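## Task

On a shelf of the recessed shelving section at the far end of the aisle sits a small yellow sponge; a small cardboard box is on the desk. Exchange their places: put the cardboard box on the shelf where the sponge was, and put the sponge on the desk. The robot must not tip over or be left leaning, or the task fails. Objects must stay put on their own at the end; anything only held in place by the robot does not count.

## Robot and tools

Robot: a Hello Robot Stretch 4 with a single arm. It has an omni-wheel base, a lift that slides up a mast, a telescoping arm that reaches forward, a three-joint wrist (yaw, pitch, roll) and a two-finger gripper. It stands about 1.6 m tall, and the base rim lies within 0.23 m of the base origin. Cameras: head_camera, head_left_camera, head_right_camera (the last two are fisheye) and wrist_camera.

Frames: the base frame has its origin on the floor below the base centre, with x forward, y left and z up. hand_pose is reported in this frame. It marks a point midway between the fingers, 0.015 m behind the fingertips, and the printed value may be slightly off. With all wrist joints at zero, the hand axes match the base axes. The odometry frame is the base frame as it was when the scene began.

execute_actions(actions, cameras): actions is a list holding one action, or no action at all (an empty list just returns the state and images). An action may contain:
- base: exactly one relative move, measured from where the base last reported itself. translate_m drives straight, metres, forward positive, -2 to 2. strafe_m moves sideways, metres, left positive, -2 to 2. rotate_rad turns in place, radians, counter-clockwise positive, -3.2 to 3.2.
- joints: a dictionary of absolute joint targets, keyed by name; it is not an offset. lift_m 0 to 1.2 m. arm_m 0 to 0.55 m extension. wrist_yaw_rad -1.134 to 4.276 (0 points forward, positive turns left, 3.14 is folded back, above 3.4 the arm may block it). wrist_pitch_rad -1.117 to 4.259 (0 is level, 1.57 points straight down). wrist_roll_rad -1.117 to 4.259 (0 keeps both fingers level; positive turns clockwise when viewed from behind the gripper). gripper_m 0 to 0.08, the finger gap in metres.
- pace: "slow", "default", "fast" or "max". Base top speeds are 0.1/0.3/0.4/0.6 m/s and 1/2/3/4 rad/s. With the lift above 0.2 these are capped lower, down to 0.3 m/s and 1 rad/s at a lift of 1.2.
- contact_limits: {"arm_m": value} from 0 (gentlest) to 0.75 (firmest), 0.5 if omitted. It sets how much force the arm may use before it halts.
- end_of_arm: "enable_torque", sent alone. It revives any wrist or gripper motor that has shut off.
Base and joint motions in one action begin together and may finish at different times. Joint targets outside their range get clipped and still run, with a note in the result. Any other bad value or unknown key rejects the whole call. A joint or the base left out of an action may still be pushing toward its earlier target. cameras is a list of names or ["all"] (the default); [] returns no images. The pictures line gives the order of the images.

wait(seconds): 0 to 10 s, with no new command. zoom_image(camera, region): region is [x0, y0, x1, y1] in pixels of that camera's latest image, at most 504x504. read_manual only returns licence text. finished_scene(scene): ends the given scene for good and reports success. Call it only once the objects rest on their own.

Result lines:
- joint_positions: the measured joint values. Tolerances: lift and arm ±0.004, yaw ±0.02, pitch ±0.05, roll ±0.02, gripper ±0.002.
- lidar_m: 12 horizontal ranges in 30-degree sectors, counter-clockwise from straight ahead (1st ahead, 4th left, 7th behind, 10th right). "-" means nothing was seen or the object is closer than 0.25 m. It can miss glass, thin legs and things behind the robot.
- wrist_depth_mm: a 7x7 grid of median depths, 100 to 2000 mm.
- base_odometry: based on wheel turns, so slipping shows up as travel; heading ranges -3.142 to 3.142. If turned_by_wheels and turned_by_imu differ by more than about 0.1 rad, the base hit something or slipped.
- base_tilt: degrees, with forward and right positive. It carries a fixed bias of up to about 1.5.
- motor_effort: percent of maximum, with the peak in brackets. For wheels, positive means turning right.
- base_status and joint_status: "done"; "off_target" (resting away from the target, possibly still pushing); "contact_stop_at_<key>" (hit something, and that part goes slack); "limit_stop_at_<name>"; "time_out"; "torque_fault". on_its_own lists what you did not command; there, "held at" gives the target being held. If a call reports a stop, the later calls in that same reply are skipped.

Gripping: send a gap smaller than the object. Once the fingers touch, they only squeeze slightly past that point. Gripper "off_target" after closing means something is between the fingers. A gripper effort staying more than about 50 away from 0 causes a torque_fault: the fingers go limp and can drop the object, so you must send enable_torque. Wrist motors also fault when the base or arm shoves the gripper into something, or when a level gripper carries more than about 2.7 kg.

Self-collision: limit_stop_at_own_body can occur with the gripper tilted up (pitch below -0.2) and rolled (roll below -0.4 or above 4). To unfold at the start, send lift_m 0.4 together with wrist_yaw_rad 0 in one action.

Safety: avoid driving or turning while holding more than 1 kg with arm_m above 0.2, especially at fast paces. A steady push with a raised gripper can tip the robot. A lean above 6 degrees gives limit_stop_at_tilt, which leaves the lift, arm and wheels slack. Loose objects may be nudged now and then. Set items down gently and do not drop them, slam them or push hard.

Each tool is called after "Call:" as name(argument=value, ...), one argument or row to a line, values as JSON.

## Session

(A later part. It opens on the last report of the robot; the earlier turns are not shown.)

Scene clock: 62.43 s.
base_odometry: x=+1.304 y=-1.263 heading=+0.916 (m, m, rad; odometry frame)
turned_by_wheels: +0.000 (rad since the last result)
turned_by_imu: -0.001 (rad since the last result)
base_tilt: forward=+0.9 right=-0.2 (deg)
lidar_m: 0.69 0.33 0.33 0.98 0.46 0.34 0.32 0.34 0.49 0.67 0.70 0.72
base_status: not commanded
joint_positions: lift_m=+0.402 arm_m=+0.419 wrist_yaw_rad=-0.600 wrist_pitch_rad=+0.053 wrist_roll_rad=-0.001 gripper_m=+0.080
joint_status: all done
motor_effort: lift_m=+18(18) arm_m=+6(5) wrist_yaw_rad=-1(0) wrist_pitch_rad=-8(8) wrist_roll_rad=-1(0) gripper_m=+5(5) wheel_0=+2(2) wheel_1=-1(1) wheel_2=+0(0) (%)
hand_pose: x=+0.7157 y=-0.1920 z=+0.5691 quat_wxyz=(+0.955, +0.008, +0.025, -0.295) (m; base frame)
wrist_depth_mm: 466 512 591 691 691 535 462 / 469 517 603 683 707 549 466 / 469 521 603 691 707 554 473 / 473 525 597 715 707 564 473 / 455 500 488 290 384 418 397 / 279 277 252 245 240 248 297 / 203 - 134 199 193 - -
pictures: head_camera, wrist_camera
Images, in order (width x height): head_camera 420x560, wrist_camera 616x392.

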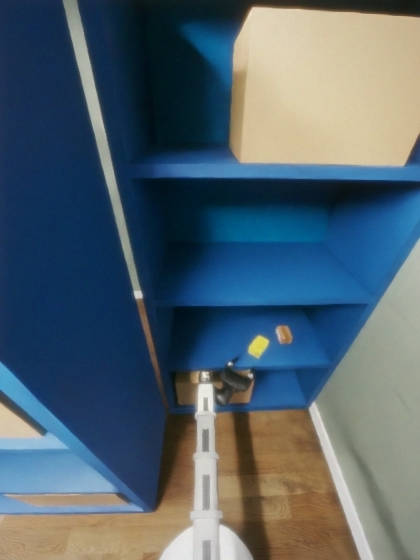

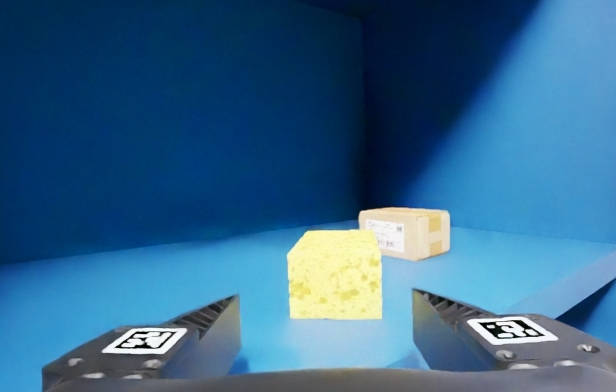

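Call:
execute_actions(
  actions=[
    {"base":{"strafe_m":-0.046},"joints":{"arm_m":0.47},"pace":"slow"},
  ],
  cameras=[],
)

Call:
execute_actions(
  actions=[
    {"base":{"strafe_m":-0.017},"joints":{"arm_m":0.495},"pace":"slow"},
  ],
  cameras=[],
)

Call:
execute_actions(
  actions=[
    {"base":{"strafe_m":-0.017},"joints":{"arm_m":0.52},"pace":"slow"},
  ],
  cameras=["wrist_camera"],
)

Call:
execute_actions(
  actions=[
    {"joints":{"gripper_m":0.035}},
  ],
  cameras=[],
)

Call:
execute_actions(
  actions=[
    {"joints":{"lift_m":0.44}},
  ],
  cameras=["wrist_camera"],
)

Call:
execute_actions(
  actions=[
    {"joints":{"arm_m":0,"wrist_yaw_rad":0}},
  ],
  cameras=[],
)

Call:
execute_actions(
  actions=[
    {"base":{"strafe_m":-0.25},"joints":{"lift_m":0.87}},
  ],
  cameras=[],
)

Call:
execute_actions(
  actions=[
    {"base":{"rotate_rad":1.56},"pace":"slow"},
  ],
  cameras=["head_camera"],
)

Scene clock: 64.50 s.
base_odometry: x=+1.340 y=-1.291 heading=+0.916 (m, m, rad; odometry frame)
turned_by_wheels: +0.000 (rad since the last result)
turned_by_imu: +0.000 (rad since the last result)
base_tilt: forward=+0.5 right=-0.2 (deg)
lidar_m: 0.64 0.42 0.36 0.96 0.49 0.33 0.31 0.35 0.49 0.62 0.66 0.72
base_status: done
joint_positions: lift_m=+0.402 arm_m=+0.469 wrist_yaw_rad=-0.600 wrist_pitch_rad=+0.053 wrist_roll_rad=-0.001 gripper_m=+0.080
joint_status: all done
motor_effort: lift_m=+18(18) arm_m=+7(7) wrist_yaw_rad=+0(0) wrist_pitch_rad=-9(9) wrist_roll_rad=+0(0) gripper_m=+5(5) wheel_0=+1(7) wheel_1=-2(6) wheel_2=+0(0) (%)
hand_pose: x=+0.7657 y=-0.1920 z=+0.5691 quat_wxyz=(+0.955, +0.008, +0.025, -0.295) (m; base frame)
wrist_depth_mm: 427 473 535 627 627 496 415 / 424 477 544 621 640 504 424 / 433 480 554 640 654 504 430 / 433 477 554 640 634 512 433 / 427 466 480 251 338 366 397 / 278 277 249 177 172 245 262 / 203 - 134 178 175 - -
pictures: none
No camera images: the call's "cameras" was empty. Leave "cameras" out to get every camera's image.

Scene clock: 65.80 s.
base_odometry: x=+1.354 y=-1.301 heading=+0.916 (m, m, rad; odometry frame)
turned_by_wheels: +0.000 (rad since the last result)
turned_by_imu: +0.000 (rad since the last result)
base_tilt: forward=+0.6 right=-0.3 (deg)
lidar_m: 0.68 0.44 0.37 0.98 0.50 0.34 0.31 0.34 0.47 0.61 0.65 0.71
base_status: done
joint_positions: lift_m=+0.402 arm_m=+0.494 wrist_yaw_rad=-0.600 wrist_pitch_rad=+0.053 wrist_roll_rad=-0.001 gripper_m=+0.080
joint_status: all done
motor_effort: lift_m=+18(18) arm_m=+6(7) wrist_yaw_rad=+1(1) wrist_pitch_rad=-11(8) wrist_roll_rad=+0(0) gripper_m=+3(4) wheel_0=+1(7) wheel_1=-2(3) wheel_2=+0(0) (%)
hand_pose: x=+0.7907 y=-0.1920 z=+0.5691 quat_wxyz=(+0.955, +0.008, +0.025, -0.295) (m; base frame)
wrist_depth_mm: 404 452 517 603 615 477 407 / 407 452 517 609 609 484 407 / 410 455 525 609 627 492 415 / 413 459 530 615 634 496 418 / 407 445 484 462 314 325 397 / 278 277 165 147 151 244 259 / 201 - 134 147 144 - -
pictures: none
No camera images: the call's "cameras" was empty. Leave "cameras" out to get every camera's image.

Scene clock: 67.10 s.
base_odometry: x=+1.367 y=-1.312 heading=+0.916 (m, m, rad; odometry frame)
turned_by_wheels: +0.000 (rad since the last result)
turned_by_imu: +0.000 (rad since the last result)
base_tilt: forward=+0.7 right=-0.2 (deg)
lidar_m: 0.69 0.46 0.38 0.99 0.50 0.32 0.32 0.36 0.49 0.57 0.61 0.71
base_status: done
joint_positions: lift_m=+0.402 arm_m=+0.519 wrist_yaw_rad=-0.600 wrist_pitch_rad=+0.053 wrist_roll_rad=-0.001 gripper_m=+0.080
joint_status: all done
motor_effort: lift_m=+18(18) arm_m=+7(7) wrist_yaw_rad=+0(0) wrist_pitch_rad=-11(9) wrist_roll_rad=-1(1) gripper_m=+3(5) wheel_0=+2(4) wheel_1=-1(6) wheel_2=+0(1) (%)
hand_pose: x=+0.8157 y=-0.1920 z=+0.5691 quat_wxyz=(+0.955, +0.008, +0.025, -0.295) (m; base frame)
wrist_depth_mm: 387 424 492 569 580 459 392 / 384 433 492 574 591 469 397 / 389 430 496 574 603 473 399 / 392 439 500 580 615 480 404 / 384 427 469 459 294 285 392 / 278 278 156 144 151 244 259 / 201 - 118 116 113 - -
pictures: wrist_camera
Images, in order (width x height): wrist_camera 616x392.

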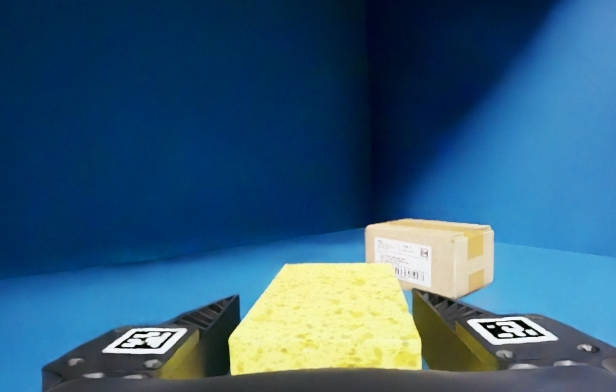

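Scene clock: 68.10 s.
base_odometry: x=+1.367 y=-1.312 heading=+0.916 (m, m, rad; odometry frame)
turned_by_wheels: +0.000 (rad since the last result)
turned_by_imu: +0.000 (rad since the last result)
base_tilt: forward=+0.6 right=-0.2 (deg)
lidar_m: 0.67 0.46 0.37 0.94 0.48 0.35 0.31 0.34 0.49 0.59 0.63 0.73
base_status: not commanded
joint_positions: lift_m=+0.402 arm_m=+0.519 wrist_yaw_rad=-0.600 wrist_pitch_rad=+0.053 wrist_roll_rad=-0.001 gripper_m=+0.059
joint_status: gripper_m off_target (ended at +0.059, target +0.035)
on_its_own: gripper_m is held at +0.054, not at your +0.035, by its contact guard: the fingers met something
motor_effort: lift_m=+18(18) arm_m=+7(7) wrist_yaw_rad=+0(1) wrist_pitch_rad=-9(9) wrist_roll_rad=+0(1) gripper_m=-36(44) wheel_0=+1(1) wheel_1=-1(1) wheel_2=+0(0) (%)
hand_pose: x=+0.8157 y=-0.1921 z=+0.5691 quat_wxyz=(+0.955, +0.008, +0.025, -0.295) (m; base frame)
wrist_depth_mm: 384 433 492 569 580 462 392 / 389 433 496 574 591 469 394 / 389 436 492 569 597 469 397 / 392 436 496 585 603 480 404 / 387 427 477 462 291 286 389 / 277 277 251 144 140 249 242 / 201 - 115 116 115 - -
pictures: none
No camera images: the call's "cameras" was empty. Leave "cameras" out to get every camera's image.

Scene clock: 69.10 s.
base_odometry: x=+1.367 y=-1.312 heading=+0.916 (m, m, rad; odometry frame)
turned_by_wheels: +0.000 (rad since the last result)
turned_by_imu: +0.000 (rad since the last result)
base_tilt: forward=+0.7 right=-0.2 (deg)
lidar_m: 0.66 0.42 0.38 0.99 0.48 0.34 0.32 0.35 0.47 0.58 0.58 0.71
base_status: not commanded
joint_positions: lift_m=+0.440 arm_m=+0.519 wrist_yaw_rad=-0.600 wrist_pitch_rad=+0.053 wrist_roll_rad=-0.001 gripper_m=+0.059
joint_status: all done
on_its_own: gripper_m is held at +0.054, not at your +0.035, by its contact guard: the fingers met something
motor_effort: lift_m=+23(26) arm_m=+6(7) wrist_yaw_rad=+0(0) wrist_pitch_rad=-9(7) wrist_roll_rad=-1(1) gripper_m=-36(36) wheel_0=+1(1) wheel_1=-1(1) wheel_2=+0(0) (%)
hand_pose: x=+0.8157 y=-0.1921 z=+0.6067 quat_wxyz=(+0.955, +0.008, +0.025, -0.295) (m; base frame)
wrist_depth_mm: 387 427 488 569 591 462 389 / 387 436 492 569 597 466 397 / 389 436 500 580 603 473 399 / 392 436 500 580 615 480 404 / 394 436 504 554 574 469 407 / 379 379 351 143 140 273 334 / 278 - 115 116 115 - -
pictures: wrist_camera
Images, in order (width x height): wrist_camera 616x392.

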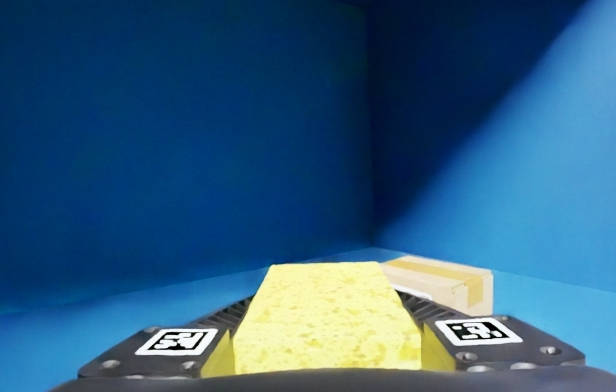

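Scene clock: 71.67 s.
base_odometry: x=+1.367 y=-1.312 heading=+0.916 (m, m, rad; odometry frame)
turned_by_wheels: +0.000 (rad since the last result)
turned_by_imu: -0.001 (rad since the last result)
base_tilt: forward=+0.6 right=-0.2 (deg)
lidar_m: 0.67 0.48 0.40 0.96 0.46 0.33 0.32 0.34 0.49 0.58 0.63 0.72
base_status: not commanded
joint_positions: lift_m=+0.440 arm_m=+0.003 wrist_yaw_rad=+0.000 wrist_pitch_rad=+0.053 wrist_roll_rad=-0.001 gripper_m=+0.059
joint_status: all done
joint sent to its limit — the command would take arm_m past its lower limit, so that joint was sent only as far as its limit.
on_its_own: gripper_m is held at +0.054, not at your +0.035, by its contact guard: the fingers met something
motor_effort: lift_m=+23(23) arm_m=-6(6) wrist_yaw_rad=+0(6) wrist_pitch_rad=-8(8) wrist_roll_rad=-1(1) gripper_m=-36(37) wheel_0=+1(1) wheel_1=-1(1) wheel_2=+0(0) (%)
hand_pose: x=+0.3859 y=-0.0874 z=+0.6067 quat_wxyz=(+1.000, +0.000, +0.027, +0.000) (m; base frame)
wrist_depth_mm: 492 647 699 707 750 741 661 / 492 715 917 931 917 917 676 / 492 715 946 931 931 904 676 / 508 707 946 931 960 917 691 / 508 615 683 647 621 585 554 / 496 554 492 144 140 492 676 / 504 - 115 116 115 - -
pictures: none
No camera images: the call's "cameras" was empty. Leave "cameras" out to get every camera's image.

Scene clock: 74.37 s.
base_odometry: x=+1.565 y=-1.464 heading=+0.916 (m, m, rad; odometry frame)
turned_by_wheels: +0.000 (rad since the last result)
turned_by_imu: +0.000 (rad since the last result)
base_tilt: forward=+0.6 right=-0.1 (deg)
lidar_m: 0.67 0.70 0.60 0.96 0.48 0.36 0.32 0.34 0.39 0.32 0.35 0.50
base_status: done
joint_positions: lift_m=+0.870 arm_m=+0.003 wrist_yaw_rad=+0.000 wrist_pitch_rad=+0.053 wrist_roll_rad=-0.001 gripper_m=+0.059
joint_status: all done
on_its_own: gripper_m is held at +0.054, not at your +0.035, by its contact guard: the fingers met something
motor_effort: lift_m=+23(22) arm_m=-6(6) wrist_yaw_rad=+1(1) wrist_pitch_rad=-8(8) wrist_roll_rad=+0(0) gripper_m=-36(36) wheel_0=+0(12) wheel_1=+0(7) wheel_2=-1(2) (%)
hand_pose: x=+0.3859 y=-0.0874 z=+1.0367 quat_wxyz=(+1.000, +0.000, +0.027, +0.000) (m; base frame)
wrist_depth_mm: 723 750 778 768 778 484 394 / 820 931 917 931 931 496 404 / 831 931 931 931 946 477 404 / 842 917 946 946 878 484 413 / 597 574 549 521 504 488 413 / 778 931 960 144 140 492 404 / 788 - 115 116 115 - -
pictures: none
No camera images: the call's "cameras" was empty. Leave "cameras" out to get every camera's image.

Scene clock: 77.20 s.
base_odometry: x=+1.565 y=-1.464 heading=+2.476 (m, m, rad; odometry frame)
turned_by_wheels: +1.560 (rad since the last result)
turned_by_imu: +1.577 (rad since the last result)
base_tilt: forward=+0.8 right=-0.1 (deg)
lidar_m: 1.01 0.47 0.34 0.30 0.34 0.36 0.34 0.36 0.50 0.69 0.73 0.61
base_status: done
joint_positions: lift_m=+0.870 arm_m=+0.003 wrist_yaw_rad=+0.000 wrist_pitch_rad=+0.053 wrist_roll_rad=-0.001 gripper_m=+0.059
joint_status: not commanded
on_its_own: gripper_m is held at +0.054, not at your +0.035, by its contact guard: the fingers met something
motor_effort: lift_m=+23(23) arm_m=-7(7) wrist_yaw_rad=+1(1) wrist_pitch_rad=-9(9) wrist_roll_rad=+0(1) gripper_m=-37(36) wheel_0=+0(2) wheel_1=+0(3) wheel_2=-2(5) (%)
hand_pose: x=+0.3859 y=-0.0874 z=+1.0367 quat_wxyz=(+1.000, +0.000, +0.027, +0.000) (m; base frame)
wrist_depth_mm: 715 917 - - 904 343 332 / 1060 1138 - - 1182 349 336 / 1229 1205 - - 842 359 340 / 1182 1229 - - 866 362 343 / 707 1229 - - 1255 370 343 / 842 1255 1255 144 140 349 349 / 627 - 115 116 115 - -
pictures: head_camera
Images, in order (width x height): head_camera 420x560.

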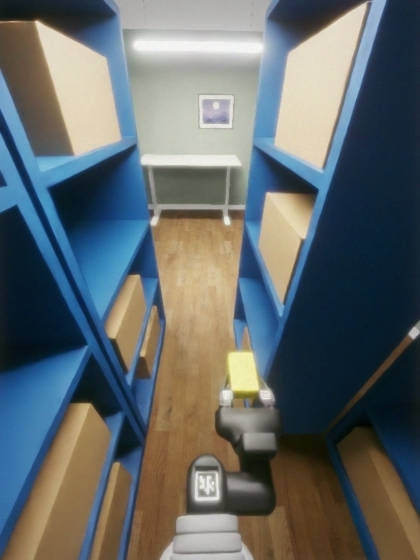

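Call:
execute_actions(
  actions=[
    {"base":{"strafe_m":0.05},"pace":"slow"},
  ],
  cameras=[],
)

Call:
execute_actions(
  actions=[
    {"base":{"translate_m":0.9}},
  ],
  cameras=[],
)

Scene clock: 78.87 s.
base_odometry: x=+1.535 y=-1.503 heading=+2.476 (m, m, rad; odometry frame)
turned_by_wheels: +0.000 (rad since the last result)
turned_by_imu: -0.001 (rad since the last result)
base_tilt: forward=+0.7 right=-0.2 (deg)
lidar_m: 1.15 0.41 0.27 0.25 0.28 0.36 0.35 0.37 0.49 0.73 0.75 0.60
base_status: done
joint_positions: lift_m=+0.870 arm_m=+0.003 wrist_yaw_rad=+0.000 wrist_pitch_rad=+0.053 wrist_roll_rad=-0.001 gripper_m=+0.059
joint_status: not commanded
on_its_own: gripper_m is held at +0.054, not at your +0.035, by its contact guard: the fingers met something
motor_effort: lift_m=+22(22) arm_m=-7(6) wrist_yaw_rad=+0(1) wrist_pitch_rad=-8(9) wrist_roll_rad=+0(0) gripper_m=-35(37) wheel_0=-2(7) wheel_1=+1(4) wheel_2=-2(1) (%)
hand_pose: x=+0.3859 y=-0.0874 z=+1.0367 quat_wxyz=(+1.000, +0.000, +0.027, +0.000) (m; base frame)
wrist_depth_mm: 707 831 - - 1060 788 332 / 1060 1138 - - 1205 496 336 / 1160 1205 - - 1205 504 342 / 1138 1229 - - 1205 517 343 / 597 1229 - - 1255 517 345 / 866 891 1281 144 140 1229 349 / 615 - 115 116 115 - -
pictures: none
No camera images: the call's "cameras" was empty. Leave "cameras" out to get every camera's image.

Scene clock: 83.33 s.
base_odometry: x=+0.827 y=-0.947 heading=+2.476 (m, m, rad; odometry frame)
turned_by_wheels: +0.000 (rad since the last result)
turned_by_imu: -0.001 (rad since the last result)
base_tilt: forward=+0.7 right=-0.3 (deg)
lidar_m: 2.66 0.43 0.28 0.26 0.27 0.40 1.22 0.42 0.29 0.28 0.29 0.42
base_status: done
joint_positions: lift_m=+0.870 arm_m=+0.003 wrist_yaw_rad=+0.000 wrist_pitch_rad=+0.053 wrist_roll_rad=-0.001 gripper_m=+0.059
joint_status: not commanded
on_its_own: gripper_m is held at +0.054, not at your +0.035, by its contact guard: the fingers met something
motor_effort: lift_m=+22(22) arm_m=-7(7) wrist_yaw_rad=+1(1) wrist_pitch_rad=-10(8) wrist_roll_rad=-1(1) gripper_m=-35(35) wheel_0=+1(5) wheel_1=+0(5) wheel_2=+0(8) (%)
hand_pose: x=+0.3859 y=-0.0874 z=+1.0367 quat_wxyz=(+1.000, +0.000, +0.027, +0.000) (m; base frame)
wrist_depth_mm: - - - - - - 319 / - - - - - - 314 / - - - - - - 320 / - - - - - - 327 / - - - - - - 327 / - - - 144 140 - 319 / - - 115 116 115 - -
pictures: none
No camera images: the call's "cameras" was empty. Leave "cameras" out to get every camera's image.

Call:
execute_actions(
  actions=[
    {"base":{"translate_m":2.0}},
  ],
  cameras=[],
)

Call:
execute_actions(
  actions=[
    {"joints":{"arm_m":0.5,"lift_m":0.84}},
  ],
  cameras=["head_camera"],
)

Call:
execute_actions(
  actions=[
    {"joints":{"lift_m":0.819},"pace":"slow"},
  ],
  cameras=[],
)

Call:
execute_actions(
  actions=[
    {"joints":{"gripper_m":0.08}},
  ],
  cameras=[],
)

Call:
execute_actions(
  actions=[
    {"joints":{"arm_m":0.3}},
  ],
  cameras=["wrist_camera"],
)

Scene clock: 91.67 s.
base_odometry: x=-0.746 y=+0.288 heading=+2.476 (m, m, rad; odometry frame)
turned_by_wheels: +0.000 (rad since the last result)
turned_by_imu: -0.001 (rad since the last result)
base_tilt: forward=+0.6 right=-0.3 (deg)
lidar_m: 0.64 0.69 0.93 1.82 1.95 1.50 1.44 1.45 1.93 1.83 1.92 0.66
base_status: done
joint_positions: lift_m=+0.870 arm_m=+0.003 wrist_yaw_rad=+0.000 wrist_pitch_rad=+0.053 wrist_roll_rad=-0.001 gripper_m=+0.059
joint_status: not commanded
on_its_own: gripper_m is held at +0.054, not at your +0.035, by its contact guard: the fingers met something
motor_effort: lift_m=+22(22) arm_m=-7(7) wrist_yaw_rad=+0(1) wrist_pitch_rad=-10(8) wrist_roll_rad=-1(0) gripper_m=-37(36) wheel_0=+0(4) wheel_1=-2(4) wheel_2=+2(7) (%)
hand_pose: x=+0.3859 y=-0.0874 z=+1.0368 quat_wxyz=(+1.000, +0.000, +0.027, +0.000) (m; base frame)
wrist_depth_mm: 1229 1229 1229 1182 1160 1205 1182 / 1255 1205 1229 1205 1205 1205 1182 / 1255 1229 1229 1255 1255 1229 1205 / 1281 1229 1229 1281 1229 1229 1229 / 820 778 759 723 683 640 603 / 477 469 452 144 140 442 1205 / 1281 - 115 116 115 - -
pictures: none
No camera images: the call's "cameras" was empty. Leave "cameras" out to get every camera's image.

Scene clock: 94.20 s.
base_odometry: x=-0.746 y=+0.288 heading=+2.476 (m, m, rad; odometry frame)
turned_by_wheels: +0.000 (rad since the last result)
turned_by_imu: -0.001 (rad since the last result)
base_tilt: forward=+0.5 right=-0.2 (deg)
lidar_m: 0.64 0.67 0.94 1.83 1.95 1.47 1.43 1.48 1.92 1.82 1.96 0.67
base_status: not commanded
joint_positions: lift_m=+0.840 arm_m=+0.499 wrist_yaw_rad=+0.000 wrist_pitch_rad=+0.053 wrist_roll_rad=-0.001 gripper_m=+0.059
joint_status: all done
on_its_own: gripper_m is held at +0.054, not at your +0.035, by its contact guard: the fingers met something
motor_effort: lift_m=+18(20) arm_m=+6(6) wrist_yaw_rad=+0(1) wrist_pitch_rad=-9(8) wrist_roll_rad=+1(1) gripper_m=-37(36) wheel_0=+0(0) wheel_1=-2(2) wheel_2=+2(1) (%)
hand_pose: x=+0.8821 y=-0.0874 z=+1.0071 quat_wxyz=(+1.000, +0.000, +0.027, +0.000) (m; base frame)
wrist_depth_mm: 741 732 732 707 691 699 715 / 732 732 732 732 732 723 715 / 750 759 750 741 723 732 732 / 759 750 750 750 750 741 741 / 634 603 585 559 535 500 480 / 340 334 304 144 139 301 290 / 245 - 115 116 115 - -
pictures: head_camera
Images, in order (width x height): head_camera 420x560.

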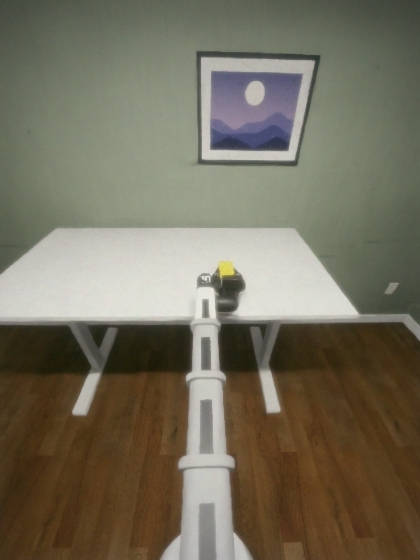

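Scene clock: 95.13 s.
base_odometry: x=-0.746 y=+0.288 heading=+2.476 (m, m, rad; odometry frame)
turned_by_wheels: +0.000 (rad since the last result)
turned_by_imu: +0.000 (rad since the last result)
base_tilt: forward=+0.6 right=-0.1 (deg)
lidar_m: 0.65 0.67 0.94 1.83 1.91 1.47 1.45 1.47 1.96 1.82 1.92 0.67
base_status: not commanded
joint_positions: lift_m=+0.819 arm_m=+0.499 wrist_yaw_rad=+0.000 wrist_pitch_rad=+0.053 wrist_roll_rad=-0.001 gripper_m=+0.059
joint_status: all done
on_its_own: gripper_m is held at +0.054, not at your +0.035, by its contact guard: the fingers met something
motor_effort: lift_m=+18(18) arm_m=+7(6) wrist_yaw_rad=+0(0) wrist_pitch_rad=-8(9) wrist_roll_rad=-2(0) gripper_m=-33(34) wheel_0=+0(0) wheel_1=-2(2) wheel_2=+2(2) (%)
hand_pose: x=+0.8821 y=-0.0874 z=+0.9862 quat_wxyz=(+1.000, +0.000, +0.027, +0.000) (m; base frame)
wrist_depth_mm: 741 732 723 699 715 715 715 / 741 732 750 732 741 723 723 / 750 759 750 741 732 741 732 / 759 750 741 741 750 741 732 / 521 504 484 462 436 410 397 / 279 278 252 144 140 248 241 / 203 - 115 116 115 - -
pictures: none
No camera images: the call's "cameras" was empty. Leave "cameras" out to get every camera's image.

Scene clock: 96.07 s.
base_odometry: x=-0.746 y=+0.288 heading=+2.476 (m, m, rad; odometry frame)
turned_by_wheels: +0.000 (rad since the last result)
turned_by_imu: +0.000 (rad since the last result)
base_tilt: forward=+0.5 right=-0.2 (deg)
lidar_m: 0.67 0.66 0.95 1.82 1.93 1.47 1.43 1.46 1.95 1.83 1.91 0.67
base_status: not commanded
joint_positions: lift_m=+0.819 arm_m=+0.499 wrist_yaw_rad=+0.000 wrist_pitch_rad=+0.053 wrist_roll_rad=-0.001 gripper_m=+0.080
joint_status: all done
motor_effort: lift_m=+18(18) arm_m=+6(6) wrist_yaw_rad=+1(1) wrist_pitch_rad=-9(8) wrist_roll_rad=+0(1) gripper_m=+2(37) wheel_0=+0(0) wheel_1=-1(2) wheel_2=+2(1) (%)
hand_pose: x=+0.8821 y=-0.0874 z=+0.9862 quat_wxyz=(+1.000, +0.000, +0.027, +0.000) (m; base frame)
wrist_depth_mm: 741 741 732 707 707 715 723 / 741 732 732 741 741 741 723 / 741 741 750 741 732 732 732 / 750 759 750 741 732 741 741 / 517 500 480 459 436 413 394 / 279 278 156 143 151 242 258 / 202 - 117 116 115 - -
pictures: none
No camera images: the call's "cameras" was empty. Leave "cameras" out to get every camera's image.

Scene clock: 97.77 s.
base_odometry: x=-0.746 y=+0.288 heading=+2.476 (m, m, rad; odometry frame)
turned_by_wheels: +0.000 (rad since the last result)
turned_by_imu: -0.001 (rad since the last result)
base_tilt: forward=+0.7 right=+0.0 (deg)
lidar_m: 0.65 0.68 0.94 1.82 1.93 1.47 1.43 1.46 1.95 1.82 1.93 0.71
base_status: not commanded
joint_positions: lift_m=+0.819 arm_m=+0.301 wrist_yaw_rad=+0.000 wrist_pitch_rad=+0.053 wrist_roll_rad=-0.001 gripper_m=+0.080
joint_status: all done
motor_effort: lift_m=+18(18) arm_m=-7(7) wrist_yaw_rad=+2(0) wrist_pitch_rad=-8(8) wrist_roll_rad=+0(1) gripper_m=+5(4) wheel_0=+0(0) wheel_1=-2(1) wheel_2=+1(1) (%)
hand_pose: x=+0.6844 y=-0.0874 z=+0.9862 quat_wxyz=(+1.000, +0.000, +0.027, +0.000) (m; base frame)
wrist_depth_mm: 931 917 931 904 891 891 917 / 946 917 917 917 917 917 904 / 946 946 946 946 931 931 931 / 960 931 946 931 946 931 931 / 525 508 488 315 436 415 397 / 281 281 252 268 244 245 259 / 204 - 134 200 185 - -
pictures: wrist_camera
Images, in order (width x height): wrist_camera 616x392.

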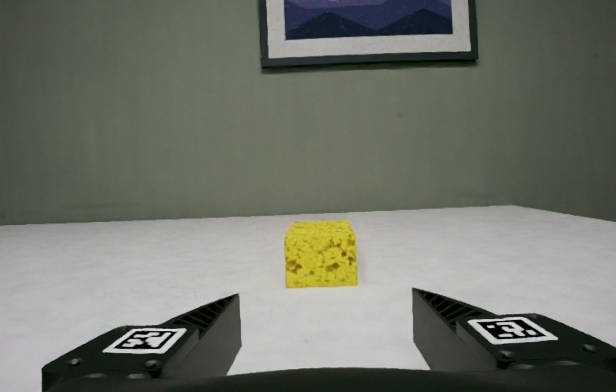

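Call:
finished_scene(
  scene=2,
)

The scene is finished: the task was done.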